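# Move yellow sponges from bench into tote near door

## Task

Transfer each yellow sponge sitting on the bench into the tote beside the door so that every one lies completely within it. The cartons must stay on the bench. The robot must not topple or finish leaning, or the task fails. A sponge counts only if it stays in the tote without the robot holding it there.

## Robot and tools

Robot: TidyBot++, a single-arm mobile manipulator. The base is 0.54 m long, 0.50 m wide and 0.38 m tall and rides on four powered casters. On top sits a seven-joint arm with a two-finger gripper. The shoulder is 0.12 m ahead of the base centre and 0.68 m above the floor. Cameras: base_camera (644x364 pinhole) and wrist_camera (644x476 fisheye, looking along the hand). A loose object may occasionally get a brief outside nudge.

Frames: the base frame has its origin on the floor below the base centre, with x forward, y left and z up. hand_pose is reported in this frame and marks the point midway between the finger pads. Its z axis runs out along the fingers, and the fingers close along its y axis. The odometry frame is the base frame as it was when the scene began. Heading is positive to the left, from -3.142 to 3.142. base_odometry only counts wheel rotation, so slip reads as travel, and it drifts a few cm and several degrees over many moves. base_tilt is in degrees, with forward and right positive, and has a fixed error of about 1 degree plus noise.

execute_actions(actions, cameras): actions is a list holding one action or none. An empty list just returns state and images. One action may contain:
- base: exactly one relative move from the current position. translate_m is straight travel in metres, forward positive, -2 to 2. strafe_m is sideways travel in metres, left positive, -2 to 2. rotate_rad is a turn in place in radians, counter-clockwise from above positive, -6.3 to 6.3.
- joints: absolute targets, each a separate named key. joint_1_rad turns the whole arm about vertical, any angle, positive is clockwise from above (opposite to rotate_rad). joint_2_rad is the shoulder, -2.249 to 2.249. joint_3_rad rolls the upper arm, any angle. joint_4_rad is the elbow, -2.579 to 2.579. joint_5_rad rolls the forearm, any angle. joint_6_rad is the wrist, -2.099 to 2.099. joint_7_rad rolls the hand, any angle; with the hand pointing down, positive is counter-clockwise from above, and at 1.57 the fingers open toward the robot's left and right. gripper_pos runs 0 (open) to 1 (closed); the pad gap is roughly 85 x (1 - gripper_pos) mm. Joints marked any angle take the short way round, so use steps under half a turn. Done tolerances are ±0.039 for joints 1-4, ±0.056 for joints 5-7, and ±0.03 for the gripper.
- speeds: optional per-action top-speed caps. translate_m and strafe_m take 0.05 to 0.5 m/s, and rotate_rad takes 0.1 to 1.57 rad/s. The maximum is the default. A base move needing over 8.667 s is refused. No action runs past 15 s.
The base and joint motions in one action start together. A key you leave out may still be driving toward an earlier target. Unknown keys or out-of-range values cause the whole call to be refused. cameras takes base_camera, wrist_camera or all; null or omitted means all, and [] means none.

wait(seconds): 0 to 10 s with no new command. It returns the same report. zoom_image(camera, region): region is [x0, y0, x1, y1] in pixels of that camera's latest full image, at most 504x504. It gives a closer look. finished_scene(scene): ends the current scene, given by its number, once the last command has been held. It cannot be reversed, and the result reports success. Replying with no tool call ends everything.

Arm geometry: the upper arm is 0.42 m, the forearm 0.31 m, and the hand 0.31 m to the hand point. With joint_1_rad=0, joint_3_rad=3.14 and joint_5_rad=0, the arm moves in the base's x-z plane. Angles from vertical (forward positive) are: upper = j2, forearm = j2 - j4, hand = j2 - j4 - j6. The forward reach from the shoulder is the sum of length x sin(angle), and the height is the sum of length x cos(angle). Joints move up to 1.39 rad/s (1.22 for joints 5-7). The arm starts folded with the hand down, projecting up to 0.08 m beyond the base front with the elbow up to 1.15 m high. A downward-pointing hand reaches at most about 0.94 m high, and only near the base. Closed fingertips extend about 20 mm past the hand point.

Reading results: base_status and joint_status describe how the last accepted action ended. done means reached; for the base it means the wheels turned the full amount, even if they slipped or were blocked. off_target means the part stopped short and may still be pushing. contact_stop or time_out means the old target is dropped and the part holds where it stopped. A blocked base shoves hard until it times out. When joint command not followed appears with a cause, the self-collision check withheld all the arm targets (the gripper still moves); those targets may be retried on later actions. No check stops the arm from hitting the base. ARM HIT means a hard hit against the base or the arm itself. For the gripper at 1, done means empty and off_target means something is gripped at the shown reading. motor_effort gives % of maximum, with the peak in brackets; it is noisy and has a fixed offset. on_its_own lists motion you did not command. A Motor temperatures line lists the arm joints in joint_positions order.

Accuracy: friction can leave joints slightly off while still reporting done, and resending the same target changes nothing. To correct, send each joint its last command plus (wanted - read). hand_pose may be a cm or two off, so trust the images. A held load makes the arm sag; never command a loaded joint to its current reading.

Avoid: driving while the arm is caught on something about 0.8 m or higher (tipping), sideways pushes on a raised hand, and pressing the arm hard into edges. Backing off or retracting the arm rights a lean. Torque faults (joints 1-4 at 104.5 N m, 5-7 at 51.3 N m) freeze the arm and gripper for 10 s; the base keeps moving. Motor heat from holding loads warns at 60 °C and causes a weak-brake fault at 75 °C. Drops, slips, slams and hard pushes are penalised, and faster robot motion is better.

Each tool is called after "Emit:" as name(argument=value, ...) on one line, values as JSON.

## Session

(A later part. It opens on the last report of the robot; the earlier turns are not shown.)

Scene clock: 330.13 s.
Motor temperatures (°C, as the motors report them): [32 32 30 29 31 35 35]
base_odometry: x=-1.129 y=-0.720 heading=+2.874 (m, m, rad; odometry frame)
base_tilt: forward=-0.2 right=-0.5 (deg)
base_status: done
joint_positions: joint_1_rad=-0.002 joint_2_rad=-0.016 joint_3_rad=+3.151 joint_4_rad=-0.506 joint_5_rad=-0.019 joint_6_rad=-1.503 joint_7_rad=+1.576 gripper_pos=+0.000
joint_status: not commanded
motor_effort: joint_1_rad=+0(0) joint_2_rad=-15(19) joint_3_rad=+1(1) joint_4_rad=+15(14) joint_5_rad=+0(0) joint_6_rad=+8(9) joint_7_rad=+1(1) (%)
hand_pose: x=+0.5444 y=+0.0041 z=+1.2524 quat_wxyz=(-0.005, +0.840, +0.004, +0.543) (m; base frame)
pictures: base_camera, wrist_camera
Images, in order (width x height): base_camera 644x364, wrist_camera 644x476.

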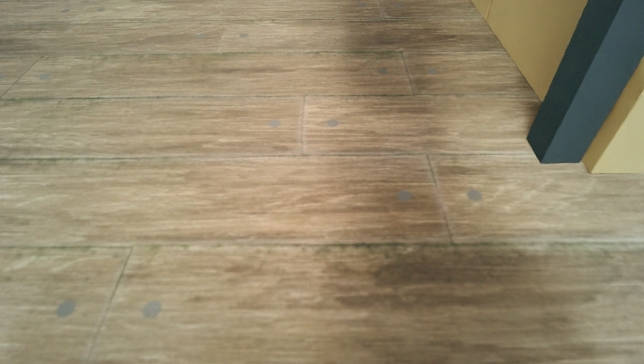

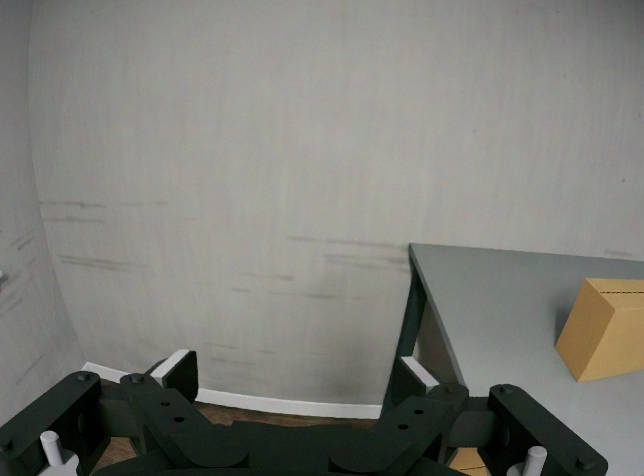

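Emit:
execute_actions(actions=[{"base": {"strafe_m": 0.05}, "joints": {"joint_1_rad": 1.0}}], cameras=["base_camera"])

Emit:
execute_actions(actions=[{"base": {"translate_m": 0.95}, "joints": {"joint_1_rad": 1.59, "joint_6_rad": -1.75}}])

Scene clock: 345.43 s.
Motor temperatures (°C, as the motors report them): [32 31 30 29 31 35 35]
base_odometry: x=-1.143 y=-0.769 heading=+2.874 (m, m, rad; odometry frame)
base_tilt: forward=-0.3 right=-0.4 (deg)
base_status: done
joint_positions: joint_1_rad=+0.984 joint_2_rad=-0.016 joint_3_rad=+3.145 joint_4_rad=-0.506 joint_5_rad=-0.019 joint_6_rad=-1.503 joint_7_rad=+1.576 gripper_pos=+0.000
joint_status: all done
motor_effort: joint_1_rad=+0(2) joint_2_rad=-13(16) joint_3_rad=+1(2) joint_4_rad=+13(14) joint_5_rad=+0(2) joint_6_rad=+9(8) joint_7_rad=+1(1) (%)
hand_pose: x=+0.3592 y=-0.3511 z=+1.2523 quat_wxyz=(+0.252, +0.742, -0.392, +0.482) (m; base frame)
pictures: base_camera
Images, in order (width x height): base_camera 644x364.

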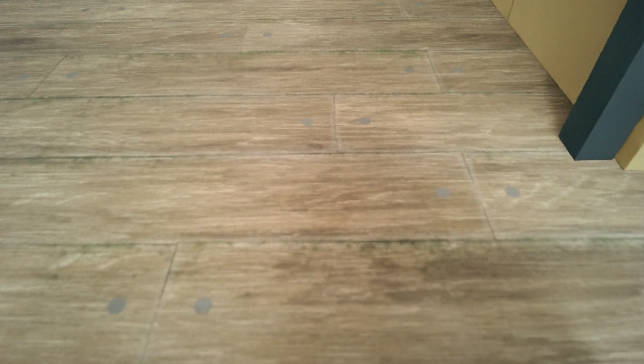

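Scene clock: 348.70 s.
Motor temperatures (°C, as the motors report them): [32 31 30 29 31 35 35]
base_odometry: x=-2.059 y=-0.518 heading=+2.874 (m, m, rad; odometry frame)
base_tilt: forward=-0.2 right=-0.4 (deg)
base_status: done
joint_positions: joint_1_rad=+1.574 joint_2_rad=-0.016 joint_3_rad=+3.145 joint_4_rad=-0.506 joint_5_rad=-0.018 joint_6_rad=-1.700 joint_7_rad=+1.576 gripper_pos=+0.000
joint_status: all done
motor_effort: joint_1_rad=+0(2) joint_2_rad=-13(14) joint_3_rad=+1(2) joint_4_rad=+13(14) joint_5_rad=+0(1) joint_6_rad=+8(9) joint_7_rad=+1(1) (%)
hand_pose: x=+0.1233 y=-0.3946 z=+1.1992 quat_wxyz=(+0.320, +0.632, -0.625, +0.327) (m; base frame)
pictures: base_camera, wrist_camera
Images, in order (width x height): base_camera 644x364, wrist_camera 644x476.

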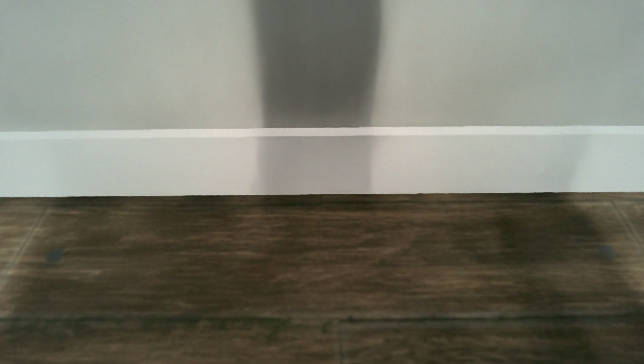

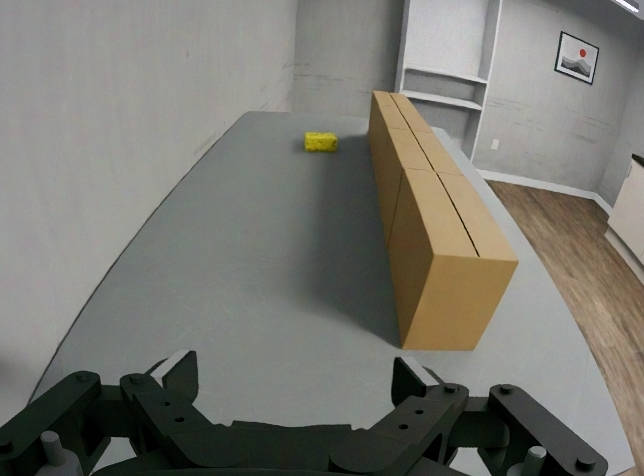

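Emit:
zoom_image(camera="wrist_camera", region=[240, 90, 400, 190])

Region (240, 90, 400, 190) of wrist_camera's 644x476 image, scaled by 3.150; it fills the top 315 rows of this view, and the rest is white.

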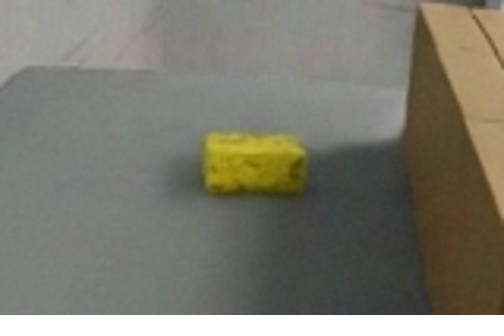

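Emit:
execute_actions(actions=[{"base": {"translate_m": -0.82}, "joints": {"joint_1_rad": -0.02}}], cameras=["base_camera"])

Emit:
execute_actions(actions=[{"base": {"rotate_rad": 1.571}}], cameras=["base_camera"])

Scene clock: 428.47 s.
Motor temperatures (°C, as the motors report them): [32 31 30 29 31 35 35]
base_odometry: x=-1.269 y=-0.735 heading=+2.874 (m, m, rad; odometry frame)
base_tilt: forward=-0.2 right=-0.4 (deg)
base_status: done
joint_positions: joint_1_rad=-0.003 joint_2_rad=-0.018 joint_3_rad=+3.145 joint_4_rad=-0.505 joint_5_rad=-0.018 joint_6_rad=-1.703 joint_7_rad=+1.576 gripper_pos=+0.000
joint_status: all done
motor_effort: joint_1_rad=+0(2) joint_2_rad=-12(19) joint_3_rad=+1(1) joint_4_rad=+13(15) joint_5_rad=+0(1) joint_6_rad=+8(8) joint_7_rad=+1(1) (%)
hand_pose: x=+0.5118 y=+0.0071 z=+1.1999 quat_wxyz=(-0.006, +0.889, +0.008, +0.458) (m; base frame)
pictures: base_camera
Images, in order (width x height): base_camera 644x364.

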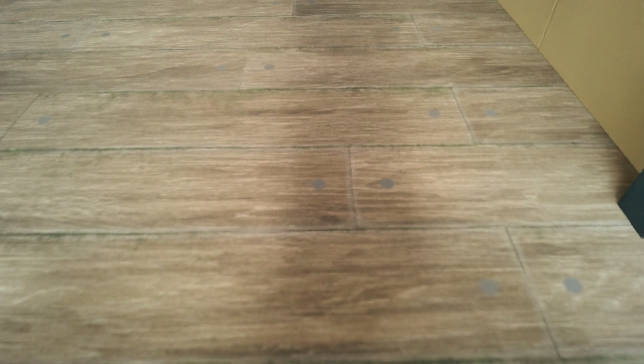

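Scene clock: 430.80 s.
Motor temperatures (°C, as the motors report them): [32 31 30 29 31 35 35]
base_odometry: x=-1.268 y=-0.735 heading=-1.840 (m, m, rad; odometry frame)
base_tilt: forward=-0.3 right=-0.5 (deg)
base_status: done
joint_positions: joint_1_rad=-0.009 joint_2_rad=-0.018 joint_3_rad=+3.143 joint_4_rad=-0.505 joint_5_rad=-0.018 joint_6_rad=-1.703 joint_7_rad=+1.576 gripper_pos=+0.000
joint_status: not commanded
motor_effort: joint_1_rad=+0(2) joint_2_rad=-12(16) joint_3_rad=+1(1) joint_4_rad=+13(14) joint_5_rad=+0(1) joint_6_rad=+8(8) joint_7_rad=+1(1) (%)
hand_pose: x=+0.5117 y=+0.0096 z=+1.1999 quat_wxyz=(-0.008, +0.889, +0.011, +0.458) (m; base frame)
pictures: base_camera
Images, in order (width x height): base_camera 644x364.

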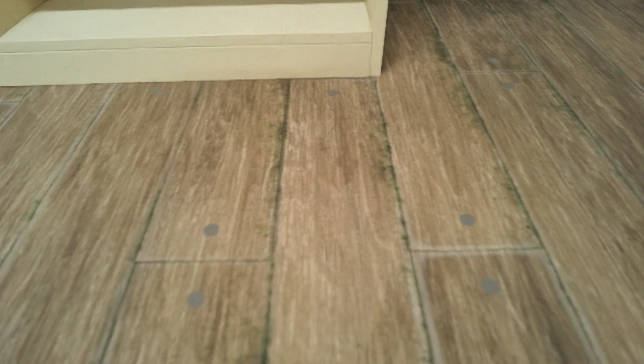

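Emit:
execute_actions(actions=[{"base": {"translate_m": -2.0}, "joints": {"joint_1_rad": 0.6}}])

Scene clock: 441.40 s.
Motor temperatures (°C, as the motors report them): [32 31 30 29 31 35 35]
base_odometry: x=-0.740 y=+1.194 heading=-1.839 (m, m, rad; odometry frame)
base_tilt: forward=-0.3 right=-0.5 (deg)
base_status: done
joint_positions: joint_1_rad=+0.585 joint_2_rad=-0.017 joint_3_rad=+3.143 joint_4_rad=-0.505 joint_5_rad=-0.018 joint_6_rad=-1.703 joint_7_rad=+1.576 gripper_pos=+0.000
joint_status: all done
motor_effort: joint_1_rad=+0(0) joint_2_rad=-12(20) joint_3_rad=+0(1) joint_4_rad=+12(15) joint_5_rad=+0(0) joint_6_rad=+8(8) joint_7_rad=+1(1) (%)
hand_pose: x=+0.4504 y=-0.2119 z=+1.1995 quat_wxyz=(+0.126, +0.853, -0.250, +0.440) (m; base frame)
pictures: base_camera, wrist_camera
Images, in order (width x height): base_camera 644x364, wrist_camera 644x476.

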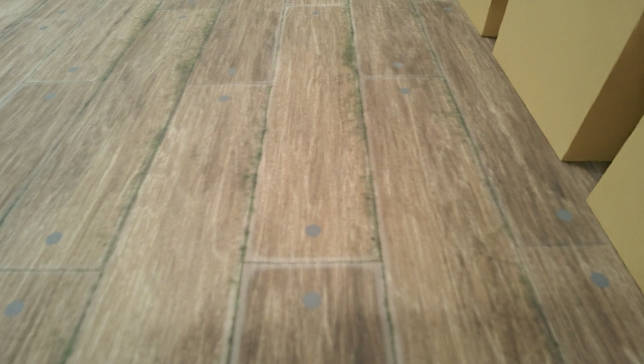

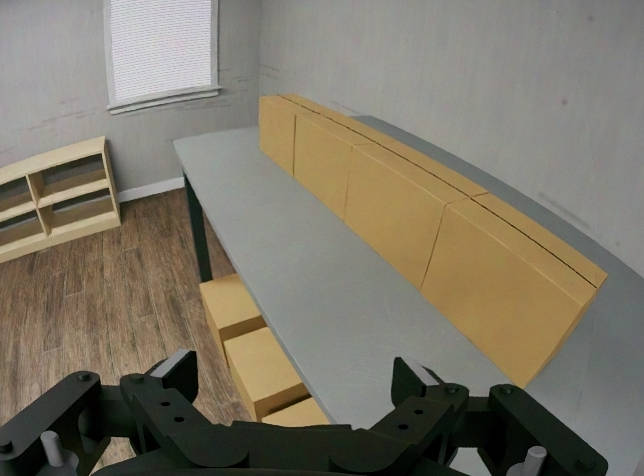

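Emit:
execute_actions(actions=[{"base": {"translate_m": -0.18}, "joints": {"joint_1_rad": -0.02}}], cameras=["base_camera"])

Scene clock: 466.67 s.
Motor temperatures (°C, as the motors report them): [32 30 30 29 31 35 35]
base_odometry: x=-0.693 y=+1.367 heading=-1.837 (m, m, rad; odometry frame)
base_tilt: forward=-0.2 right=-0.5 (deg)
base_status: done
joint_positions: joint_1_rad=-0.004 joint_2_rad=-0.023 joint_3_rad=+3.143 joint_4_rad=-0.505 joint_5_rad=-0.018 joint_6_rad=-1.703 joint_7_rad=+1.576 gripper_pos=+0.000
joint_status: all done
motor_effort: joint_1_rad=+0(1) joint_2_rad=-12(18) joint_3_rad=+1(2) joint_4_rad=+14(15) joint_5_rad=+0(1) joint_6_rad=+8(8) joint_7_rad=+1(1) (%)
hand_pose: x=+0.5094 y=+0.0076 z=+1.2017 quat_wxyz=(-0.007, +0.888, +0.008, +0.460) (m; base frame)
pictures: base_camera
Images, in order (width x height): base_camera 644x364.

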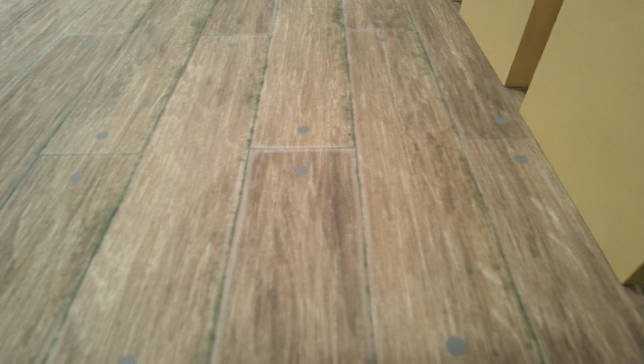

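Emit:
execute_actions(actions=[{"base": {"strafe_m": -0.83}, "joints": {"joint_6_rad": -1.8}}])

Scene clock: 474.57 s.
Motor temperatures (°C, as the motors report them): [32 30 30 29 31 35 35]
base_odometry: x=-1.493 y=+1.587 heading=-1.838 (m, m, rad; odometry frame)
base_tilt: forward=-0.2 right=-0.5 (deg)
base_status: done
joint_positions: joint_1_rad=-0.006 joint_2_rad=-0.023 joint_3_rad=+3.143 joint_4_rad=-0.505 joint_5_rad=-0.018 joint_6_rad=-1.756 joint_7_rad=+1.576 gripper_pos=+0.000
joint_status: all done
motor_effort: joint_1_rad=-1(2) joint_2_rad=-13(14) joint_3_rad=+0(3) joint_4_rad=+12(13) joint_5_rad=+0(2) joint_6_rad=+8(7) joint_7_rad=+1(1) (%)
hand_pose: x=+0.4996 y=+0.0085 z=+1.1884 quat_wxyz=(-0.007, +0.900, +0.010, +0.437) (m; base frame)
pictures: base_camera, wrist_camera
Images, in order (width x height): base_camera 644x364, wrist_camera 644x476.

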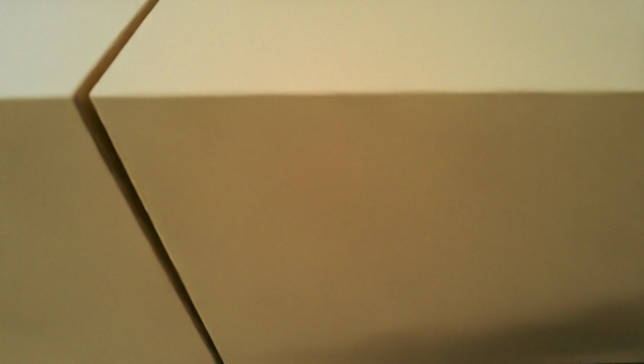

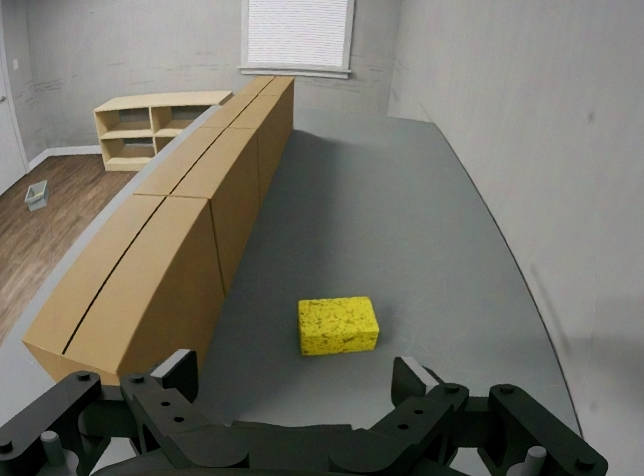

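Emit:
execute_actions(actions=[{"joints": {"joint_1_rad": 0.06, "joint_2_rad": 0.34, "joint_4_rad": -0.869, "joint_6_rad": -1.05, "gripper_pos": 0.5}}], cameras=["wrist_camera"])

Scene clock: 516.73 s.
Motor temperatures (°C, as the motors report them): [32 30 30 29 31 35 35]
base_odometry: x=-1.493 y=+1.587 heading=-1.838 (m, m, rad; odometry frame)
base_tilt: forward=-0.2 right=-0.5 (deg)
base_status: not commanded
joint_positions: joint_1_rad=+0.043 joint_2_rad=+0.351 joint_3_rad=+3.143 joint_4_rad=-0.874 joint_5_rad=-0.018 joint_6_rad=-1.099 joint_7_rad=+1.576 gripper_pos=+0.500
joint_status: all done
motor_effort: joint_1_rad=+0(1) joint_2_rad=-35(44) joint_3_rad=+1(1) joint_4_rad=+20(22) joint_5_rad=+0(0) joint_6_rad=+7(8) joint_7_rad=+1(1) (%)
hand_pose: x=+0.7864 y=-0.0230 z=+0.9705 quat_wxyz=(+0.001, +0.917, -0.018, +0.398) (m; base frame)
pictures: wrist_camera
Images, in order (width x height): wrist_camera 644x476.

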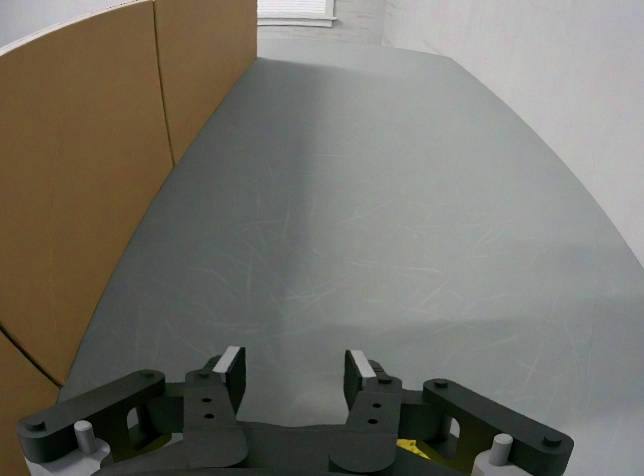

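Emit:
execute_actions(actions=[{"joints": {"joint_1_rad": 0.075, "joint_4_rad": -0.93, "joint_6_rad": -0.778}}], cameras=[])

Emit:
execute_actions(actions=[{"joints": {"joint_4_rad": -1.06}}], cameras=["wrist_camera"])

Scene clock: 534.30 s.
Motor temperatures (°C, as the motors report them): [32 31 30 29 31 35 35]
base_odometry: x=-1.493 y=+1.587 heading=-1.838 (m, m, rad; odometry frame)
base_tilt: forward=-0.2 right=-0.5 (deg)
base_status: not commanded
joint_positions: joint_1_rad=+0.058 joint_2_rad=+0.351 joint_3_rad=+3.143 joint_4_rad=-0.920 joint_5_rad=-0.018 joint_6_rad=-0.812 joint_7_rad=+1.576 gripper_pos=+0.500
joint_status: all done
motor_effort: joint_1_rad=+0(1) joint_2_rad=-36(38) joint_3_rad=+1(0) joint_4_rad=+21(21) joint_5_rad=+0(0) joint_6_rad=+8(8) joint_7_rad=+1(1) (%)
hand_pose: x=+0.8345 y=-0.0371 z=+1.0167 quat_wxyz=(+0.008, +0.863, -0.025, +0.504) (m; base frame)
pictures: none
No camera images: the call's "cameras" was empty. Leave "cameras" out to get every camera's image.

Scene clock: 535.30 s.
Motor temperatures (°C, as the motors report them): [32 31 30 29 31 35 35]
base_odometry: x=-1.493 y=+1.587 heading=-1.838 (m, m, rad; odometry frame)
base_tilt: forward=-0.3 right=-0.5 (deg)
base_status: not commanded
joint_positions: joint_1_rad=+0.058 joint_2_rad=+0.351 joint_3_rad=+3.143 joint_4_rad=-1.055 joint_5_rad=-0.018 joint_6_rad=-0.812 joint_7_rad=+1.576 gripper_pos=+0.500
joint_status: all done
motor_effort: joint_1_rad=+0(0) joint_2_rad=-37(38) joint_3_rad=+1(0) joint_4_rad=+21(21) joint_5_rad=+0(0) joint_6_rad=+7(8) joint_7_rad=+1(1) (%)
hand_pose: x=+0.8213 y=-0.0364 z=+0.9408 quat_wxyz=(+0.006, +0.895, -0.027, +0.446) (m; base frame)
pictures: wrist_camera
Images, in order (width x height): wrist_camera 644x476.

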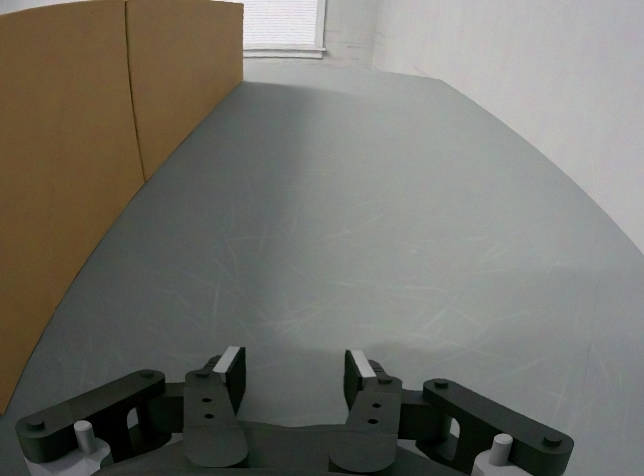

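Emit:
execute_actions(actions=[{"base": {"translate_m": -0.2}, "joints": {"joint_4_rad": -1.082}, "speeds": {"translate_m": 0.15}}], cameras=["wrist_camera"])

Scene clock: 540.73 s.
Motor temperatures (°C, as the motors report them): [32 31 30 29 31 35 35]
base_odometry: x=-1.441 y=+1.780 heading=-1.838 (m, m, rad; odometry frame)
base_tilt: forward=-0.2 right=-0.4 (deg)
base_status: done
joint_positions: joint_1_rad=+0.059 joint_2_rad=+0.343 joint_3_rad=+3.143 joint_4_rad=-1.069 joint_5_rad=-0.018 joint_6_rad=-0.808 joint_7_rad=+1.576 gripper_pos=+0.500
joint_status: all done
motor_effort: joint_1_rad=+0(2) joint_2_rad=-35(42) joint_3_rad=+0(1) joint_4_rad=+19(23) joint_5_rad=+0(1) joint_6_rad=+6(8) joint_7_rad=+1(1) (%)
hand_pose: x=+0.8178 y=-0.0370 z=+0.9397 quat_wxyz=(+0.006, +0.895, -0.027, +0.445) (m; base frame)
pictures: wrist_camera
Images, in order (width x height): wrist_camera 644x476.

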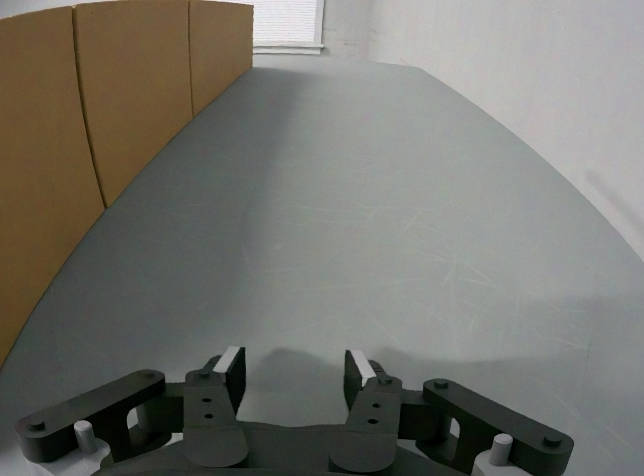

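Emit:
execute_actions(actions=[{"base": {"translate_m": 0.2}, "joints": {"joint_2_rad": 0.2, "joint_4_rad": -0.64, "joint_6_rad": -2.02, "joint_7_rad": -0.02, "gripper_pos": 0.0}}])

Scene clock: 552.13 s.
Motor temperatures (°C, as the motors report them): [32 31 30 29 31 35 35]
base_odometry: x=-1.494 y=+1.587 heading=-1.838 (m, m, rad; odometry frame)
base_tilt: forward=-0.2 right=-0.5 (deg)
base_status: done
joint_positions: joint_1_rad=+0.063 joint_2_rad=+0.208 joint_3_rad=+3.142 joint_4_rad=-0.648 joint_5_rad=-0.016 joint_6_rad=-1.981 joint_7_rad=-0.001 gripper_pos=+0.000
joint_status: all done
motor_effort: joint_1_rad=+0(3) joint_2_rad=-23(37) joint_3_rad=+0(1) joint_4_rad=+14(21) joint_5_rad=+0(1) joint_6_rad=+3(9) joint_7_rad=+1(0) (%)
hand_pose: x=+0.5359 y=-0.0207 z=+1.0026 quat_wxyz=(-0.109, +0.679, -0.718, +0.106) (m; base frame)
pictures: base_camera, wrist_camera
Images, in order (width x height): base_camera 644x364, wrist_camera 644x476.

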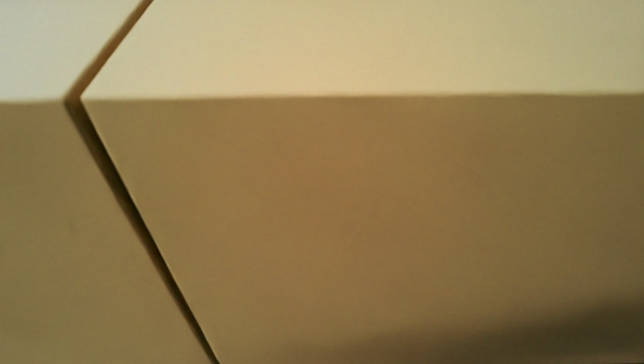

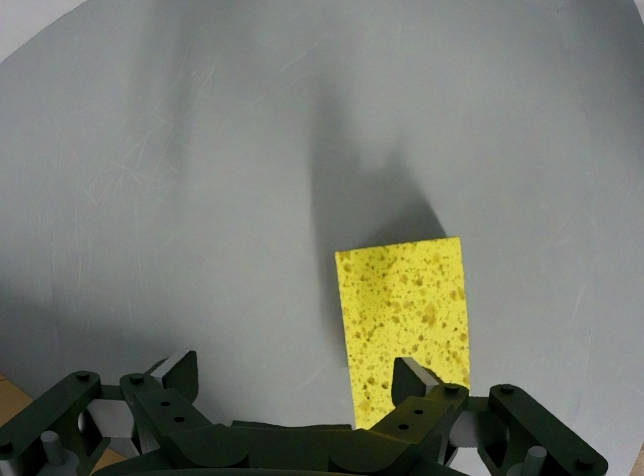

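Emit:
execute_actions(actions=[{"joints": {"joint_2_rad": 0.127, "joint_4_rad": -0.79, "joint_6_rad": -2.07, "joint_7_rad": 0.075}}], cameras=["wrist_camera"])

Scene clock: 563.53 s.
Motor temperatures (°C, as the motors report them): [32 31 30 29 31 35 35]
base_odometry: x=-1.494 y=+1.587 heading=-1.838 (m, m, rad; odometry frame)
base_tilt: forward=-0.2 right=-0.5 (deg)
base_status: not commanded
joint_positions: joint_1_rad=+0.063 joint_2_rad=+0.153 joint_3_rad=+3.142 joint_4_rad=-0.778 joint_5_rad=-0.016 joint_6_rad=-2.022 joint_7_rad=+0.048 gripper_pos=+0.000
joint_status: all done
motor_effort: joint_1_rad=+0(0) joint_2_rad=-22(24) joint_3_rad=+0(0) joint_4_rad=+15(16) joint_5_rad=+0(0) joint_6_rad=+2(2) joint_7_rad=+1(0) (%)
hand_pose: x=+0.4932 y=-0.0181 z=+0.9795 quat_wxyz=(-0.068, +0.701, -0.706, +0.065) (m; base frame)
pictures: wrist_camera
Images, in order (width x height): wrist_camera 644x476.

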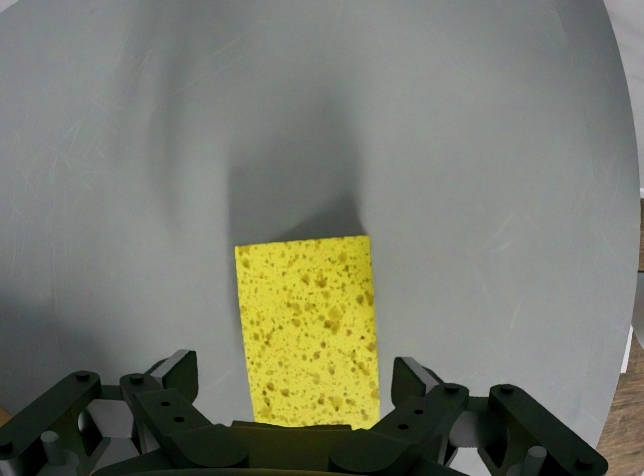

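Emit:
execute_actions(actions=[{"joints": {"joint_2_rad": 0.056, "joint_4_rad": -1.056, "joint_6_rad": -1.768, "joint_7_rad": 0.175}}], cameras=["wrist_camera"])

Scene clock: 572.97 s.
Motor temperatures (°C, as the motors report them): [32 31 30 29 31 35 35]
base_odometry: x=-1.494 y=+1.587 heading=-1.838 (m, m, rad; odometry frame)
base_tilt: forward=-0.2 right=-0.5 (deg)
base_status: not commanded
joint_positions: joint_1_rad=+0.063 joint_2_rad=+0.082 joint_3_rad=+3.142 joint_4_rad=-1.043 joint_5_rad=-0.016 joint_6_rad=-1.817 joint_7_rad=+0.147 gripper_pos=+0.000
joint_status: all done
motor_effort: joint_1_rad=+0(0) joint_2_rad=-20(22) joint_3_rad=+0(1) joint_4_rad=+16(16) joint_5_rad=+0(1) joint_6_rad=+2(2) joint_7_rad=+1(2) (%)
hand_pose: x=+0.4984 y=-0.0181 z=+0.9320 quat_wxyz=(-0.069, +0.734, -0.672, +0.073) (m; base frame)
pictures: wrist_camera
Images, in order (width x height): wrist_camera 644x476.

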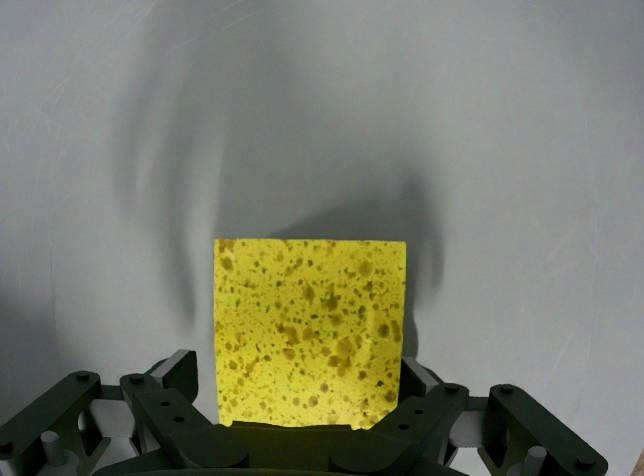

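Emit:
execute_actions(actions=[{"joints": {"gripper_pos": 1.0}}], cameras=["wrist_camera"])

Scene clock: 575.60 s.
Motor temperatures (°C, as the motors report them): [32 31 30 29 31 35 35]
base_odometry: x=-1.494 y=+1.587 heading=-1.838 (m, m, rad; odometry frame)
base_tilt: forward=-0.2 right=-0.5 (deg)
base_status: not commanded
joint_positions: joint_1_rad=+0.063 joint_2_rad=+0.061 joint_3_rad=+3.142 joint_4_rad=-1.047 joint_5_rad=-0.016 joint_6_rad=-1.811 joint_7_rad=+0.147 gripper_pos=+0.348
joint_status: gripper_pos off_target (ended at +0.348, target +1.000)
motor_effort: joint_1_rad=+0(0) joint_2_rad=-17(21) joint_3_rad=+0(0) joint_4_rad=+14(16) joint_5_rad=+0(1) joint_6_rad=+1(4) joint_7_rad=+1(1) (%)
hand_pose: x=+0.4942 y=-0.0178 z=+0.9384 quat_wxyz=(-0.076, +0.733, -0.671, +0.081) (m; base frame)
pictures: wrist_camera
Images, in order (width x height): wrist_camera 644x476.

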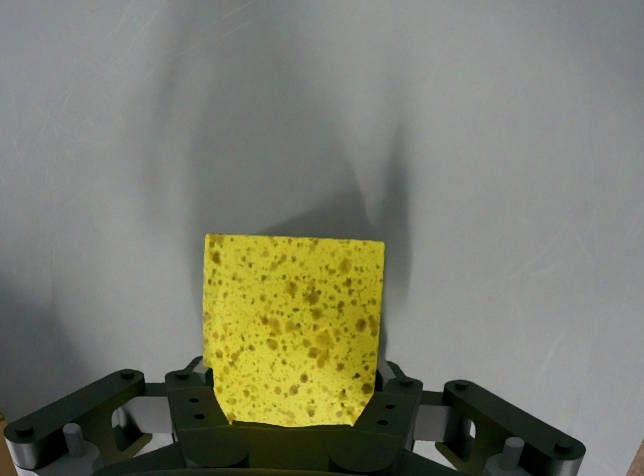

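Emit:
execute_actions(actions=[{"base": {"strafe_m": 2.0}, "joints": {"joint_1_rad": -0.015, "joint_2_rad": -0.22, "joint_4_rad": -0.89, "joint_6_rad": -1.75, "joint_7_rad": 1.6}}])

Scene clock: 601.27 s.
Motor temperatures (°C, as the motors report them): [32 31 30 29 31 35 35]
base_odometry: x=+0.435 y=+1.057 heading=-1.839 (m, m, rad; odometry frame)
base_tilt: forward=-0.2 right=-0.5 (deg)
base_status: done
joint_positions: joint_1_rad=+0.001 joint_2_rad=-0.208 joint_3_rad=+3.143 joint_4_rad=-0.900 joint_5_rad=-0.016 joint_6_rad=-1.801 joint_7_rad=+1.588 gripper_pos=+0.348
joint_status: all done
motor_effort: joint_1_rad=-1(3) joint_2_rad=-8(23) joint_3_rad=+0(2) joint_4_rad=+14(17) joint_5_rad=+0(2) joint_6_rad=+6(6) joint_7_rad=+1(1) (%)
hand_pose: x=+0.4209 y=+0.0055 z=+1.0874 quat_wxyz=(-0.004, +0.948, +0.011, +0.319) (m; base frame)
pictures: base_camera, wrist_camera
Images, in order (width x height): base_camera 644x364, wrist_camera 644x476.

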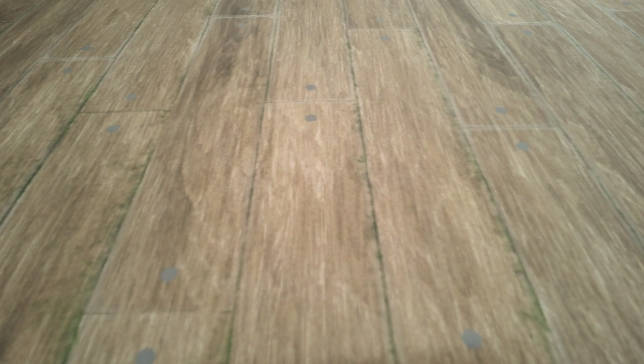

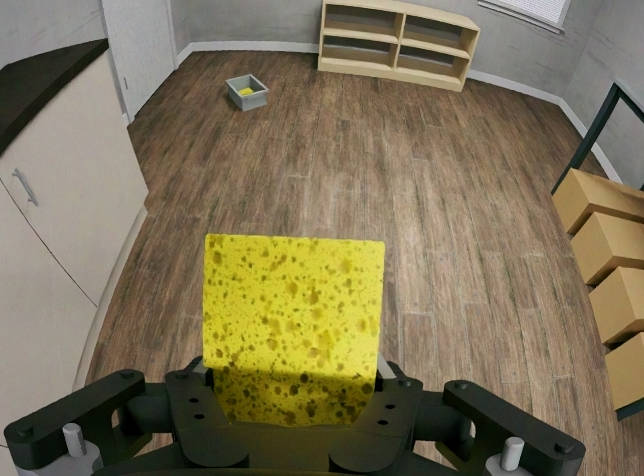

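Emit:
execute_actions(actions=[{"base": {"rotate_rad": 0.155}}], cameras=[])

Emit:
execute_actions(actions=[{"base": {"translate_m": 2.0}, "joints": {"joint_2_rad": 1.16, "joint_4_rad": -1.665, "joint_6_rad": -0.155, "joint_7_rad": 0.4}}])

Scene clock: 631.80 s.
Motor temperatures (°C, as the motors report them): [32 31 30 29 31 35 35]
base_odometry: x=+0.435 y=+1.057 heading=-1.684 (m, m, rad; odometry frame)
base_tilt: forward=-0.2 right=-0.5 (deg)
base_status: done
joint_positions: joint_1_rad=-0.001 joint_2_rad=-0.208 joint_3_rad=+3.142 joint_4_rad=-0.900 joint_5_rad=-0.016 joint_6_rad=-1.800 joint_7_rad=+1.588 gripper_pos=+0.348
joint_status: not commanded
motor_effort: joint_1_rad=+0(1) joint_2_rad=-7(11) joint_3_rad=+0(2) joint_4_rad=+14(15) joint_5_rad=+0(1) joint_6_rad=+6(6) joint_7_rad=+1(1) (%)
hand_pose: x=+0.4210 y=+0.0066 z=+1.0876 quat_wxyz=(-0.004, +0.948, +0.013, +0.319) (m; base frame)
pictures: none
No camera images: the call's "cameras" was empty. Leave "cameras" out to get every camera's image.

Scene clock: 637.13 s.
Motor temperatures (°C, as the motors report them): [32 31 30 29 31 35 35]
base_odometry: x=+0.214 y=-0.931 heading=-1.682 (m, m, rad; odometry frame)
base_tilt: forward=-0.2 right=-0.5 (deg)
base_status: done
joint_positions: joint_1_rad=-0.001 joint_2_rad=+1.144 joint_3_rad=+3.142 joint_4_rad=-1.654 joint_5_rad=-0.016 joint_6_rad=-0.200 joint_7_rad=+0.426 gripper_pos=+0.348
joint_status: all done
motor_effort: joint_1_rad=+0(1) joint_2_rad=-43(49) joint_3_rad=+0(3) joint_4_rad=+7(16) joint_5_rad=+0(1) joint_6_rad=+1(7) joint_7_rad=+1(1) (%)
hand_pose: x=+0.6524 y=+0.0030 z=+0.2521 quat_wxyz=(-0.041, +0.835, -0.546, +0.059) (m; base frame)
pictures: base_camera, wrist_camera
Images, in order (width x height): base_camera 644x364, wrist_camera 644x476.

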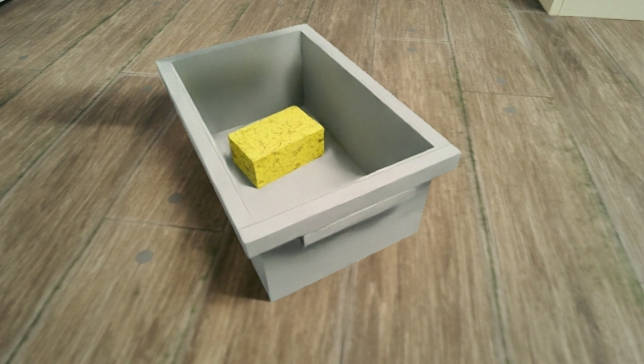

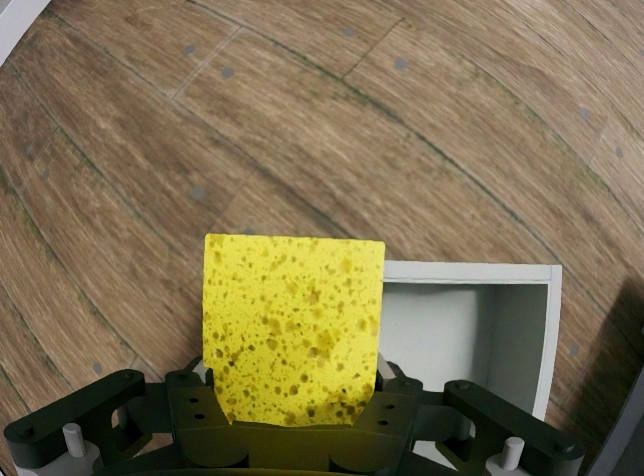

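Emit:
execute_actions(actions=[{"joints": {"joint_2_rad": 1.316, "joint_4_rad": -1.866, "joint_6_rad": 0.103}}])

Scene clock: 652.93 s.
Motor temperatures (°C, as the motors report them): [32 31 30 29 31 35 35]
base_odometry: x=+0.214 y=-0.931 heading=-1.682 (m, m, rad; odometry frame)
base_tilt: forward=-0.2 right=-0.5 (deg)
base_status: not commanded
joint_positions: joint_1_rad=-0.001 joint_2_rad=+1.314 joint_3_rad=+3.142 joint_4_rad=-1.864 joint_5_rad=-0.016 joint_6_rad=+0.053 joint_7_rad=+0.426 gripper_pos=+0.348
joint_status: all done
motor_effort: joint_1_rad=+0(0) joint_2_rad=-38(44) joint_3_rad=+0(0) joint_4_rad=+1(5) joint_5_rad=+0(0) joint_6_rad=+0(1) joint_7_rad=+1(1) (%)
hand_pose: x=+0.5196 y=+0.0016 z=+0.1633 quat_wxyz=(-0.004, +0.837, -0.548, +0.007) (m; base frame)
pictures: base_camera, wrist_camera
Images, in order (width x height): base_camera 644x364, wrist_camera 644x476.

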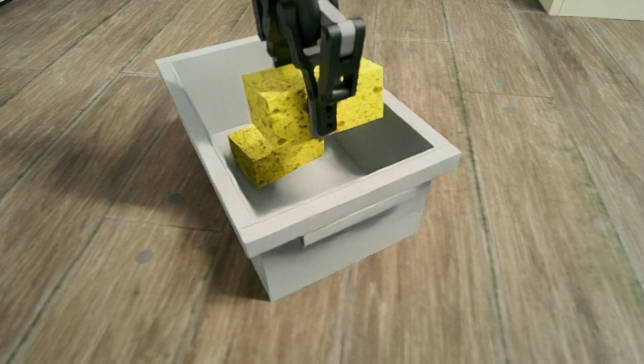

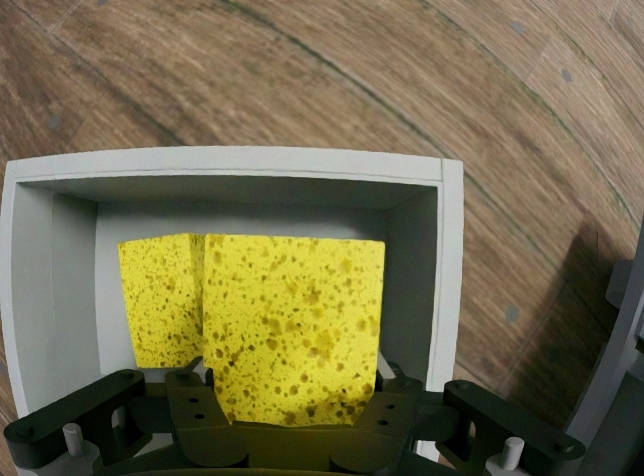

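Emit:
execute_actions(actions=[{"joints": {"joint_1_rad": -0.03, "joint_2_rad": 1.578, "joint_4_rad": -1.597}}])

Scene clock: 664.50 s.
Motor temperatures (°C, as the motors report them): [32 32 30 29 31 35 35]
base_odometry: x=+0.214 y=-0.931 heading=-1.682 (m, m, rad; odometry frame)
base_tilt: forward=-0.2 right=-0.5 (deg)
base_status: not commanded
joint_positions: joint_1_rad=-0.011 joint_2_rad=+1.566 joint_3_rad=+3.142 joint_4_rad=-1.612 joint_5_rad=-0.016 joint_6_rad=+0.055 joint_7_rad=+0.426 gripper_pos=+0.348
joint_status: all done
motor_effort: joint_1_rad=+0(0) joint_2_rad=-39(41) joint_3_rad=+0(0) joint_4_rad=+0(1) joint_5_rad=+0(0) joint_6_rad=+0(1) joint_7_rad=+1(1) (%)
hand_pose: x=+0.5343 y=+0.0056 z=+0.0583 quat_wxyz=(-0.005, +0.839, -0.544, +0.008) (m; base frame)
pictures: base_camera, wrist_camera
Images, in order (width x height): base_camera 644x364, wrist_camera 644x476.

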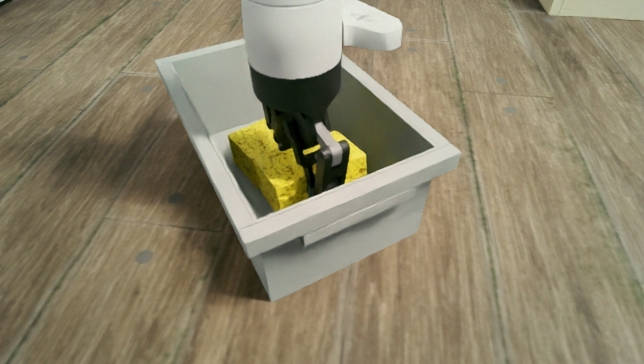

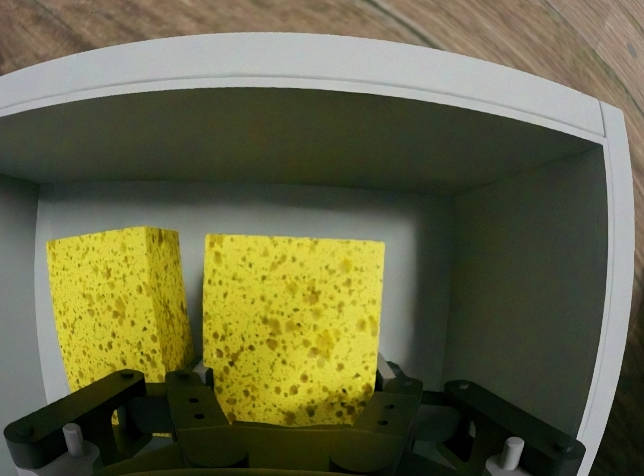

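Emit:
execute_actions(actions=[{"joints": {"gripper_pos": 0.15}}], cameras=["wrist_camera"])

Emit:
execute_actions(actions=[{"joints": {"joint_2_rad": 1.05, "joint_4_rad": -2.12}}])

Scene clock: 667.17 s.
Motor temperatures (°C, as the motors report them): [32 32 30 29 31 35 35]
base_odometry: x=+0.214 y=-0.931 heading=-1.682 (m, m, rad; odometry frame)
base_tilt: forward=-0.2 right=-0.4 (deg)
base_status: not commanded
joint_positions: joint_1_rad=-0.011 joint_2_rad=+1.566 joint_3_rad=+3.142 joint_4_rad=-1.611 joint_5_rad=-0.016 joint_6_rad=+0.055 joint_7_rad=+0.426 gripper_pos=+0.150
joint_status: all done
motor_effort: joint_1_rad=+0(0) joint_2_rad=-40(41) joint_3_rad=+0(0) joint_4_rad=+1(0) joint_5_rad=+0(0) joint_6_rad=+0(0) joint_7_rad=+1(1) (%)
hand_pose: x=+0.5345 y=+0.0056 z=+0.0583 quat_wxyz=(-0.005, +0.839, -0.544, +0.008) (m; base frame)
pictures: wrist_camera
Images, in order (width x height): wrist_camera 644x476.

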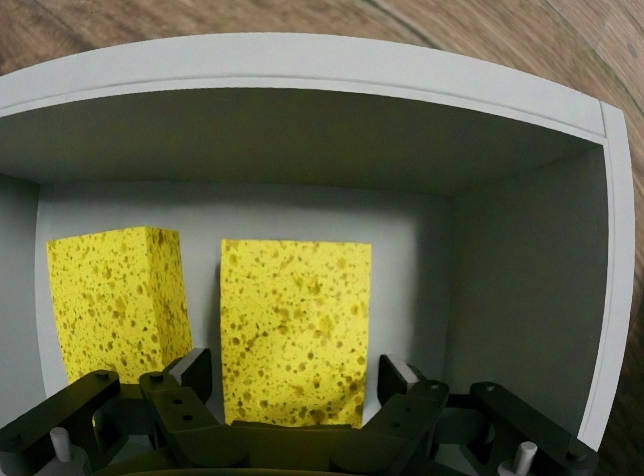

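Scene clock: 668.90 s.
Motor temperatures (°C, as the motors report them): [32 32 30 29 31 35 35]
base_odometry: x=+0.214 y=-0.931 heading=-1.682 (m, m, rad; odometry frame)
base_tilt: forward=-0.2 right=-0.5 (deg)
base_status: not commanded
joint_positions: joint_1_rad=-0.011 joint_2_rad=+1.073 joint_3_rad=+3.142 joint_4_rad=-2.110 joint_5_rad=-0.016 joint_6_rad=+0.055 joint_7_rad=+0.426 gripper_pos=+0.150
joint_status: all done
motor_effort: joint_1_rad=+0(0) joint_2_rad=-35(42) joint_3_rad=+0(0) joint_4_rad=+0(1) joint_5_rad=+0(0) joint_6_rad=+0(1) joint_7_rad=+1(1) (%)
hand_pose: x=+0.4801 y=+0.0050 z=+0.2575 quat_wxyz=(-0.004, +0.839, -0.544, +0.006) (m; base frame)
pictures: base_camera, wrist_camera
Images, in order (width x height): base_camera 644x364, wrist_camera 644x476.

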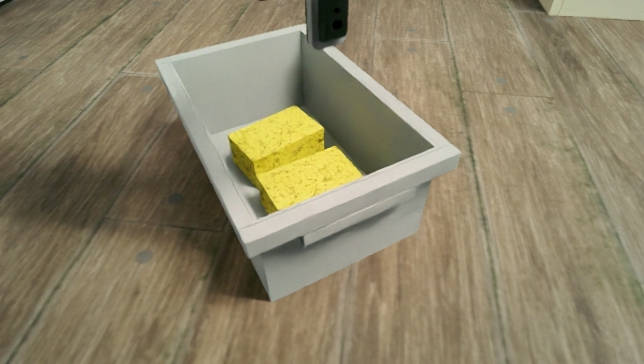

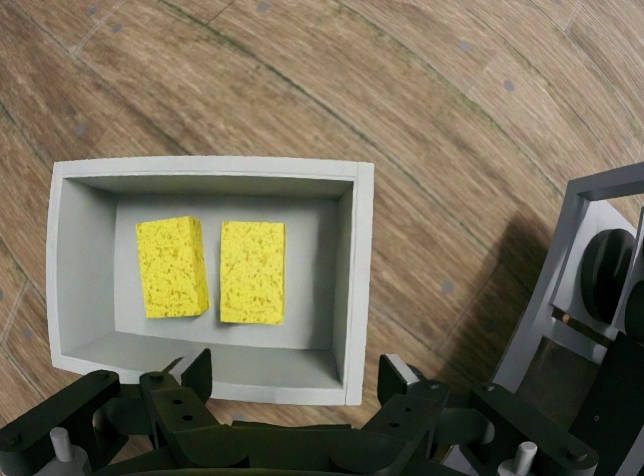

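Emit:
finished_scene(scene=1)

The scene is finished: the task was done.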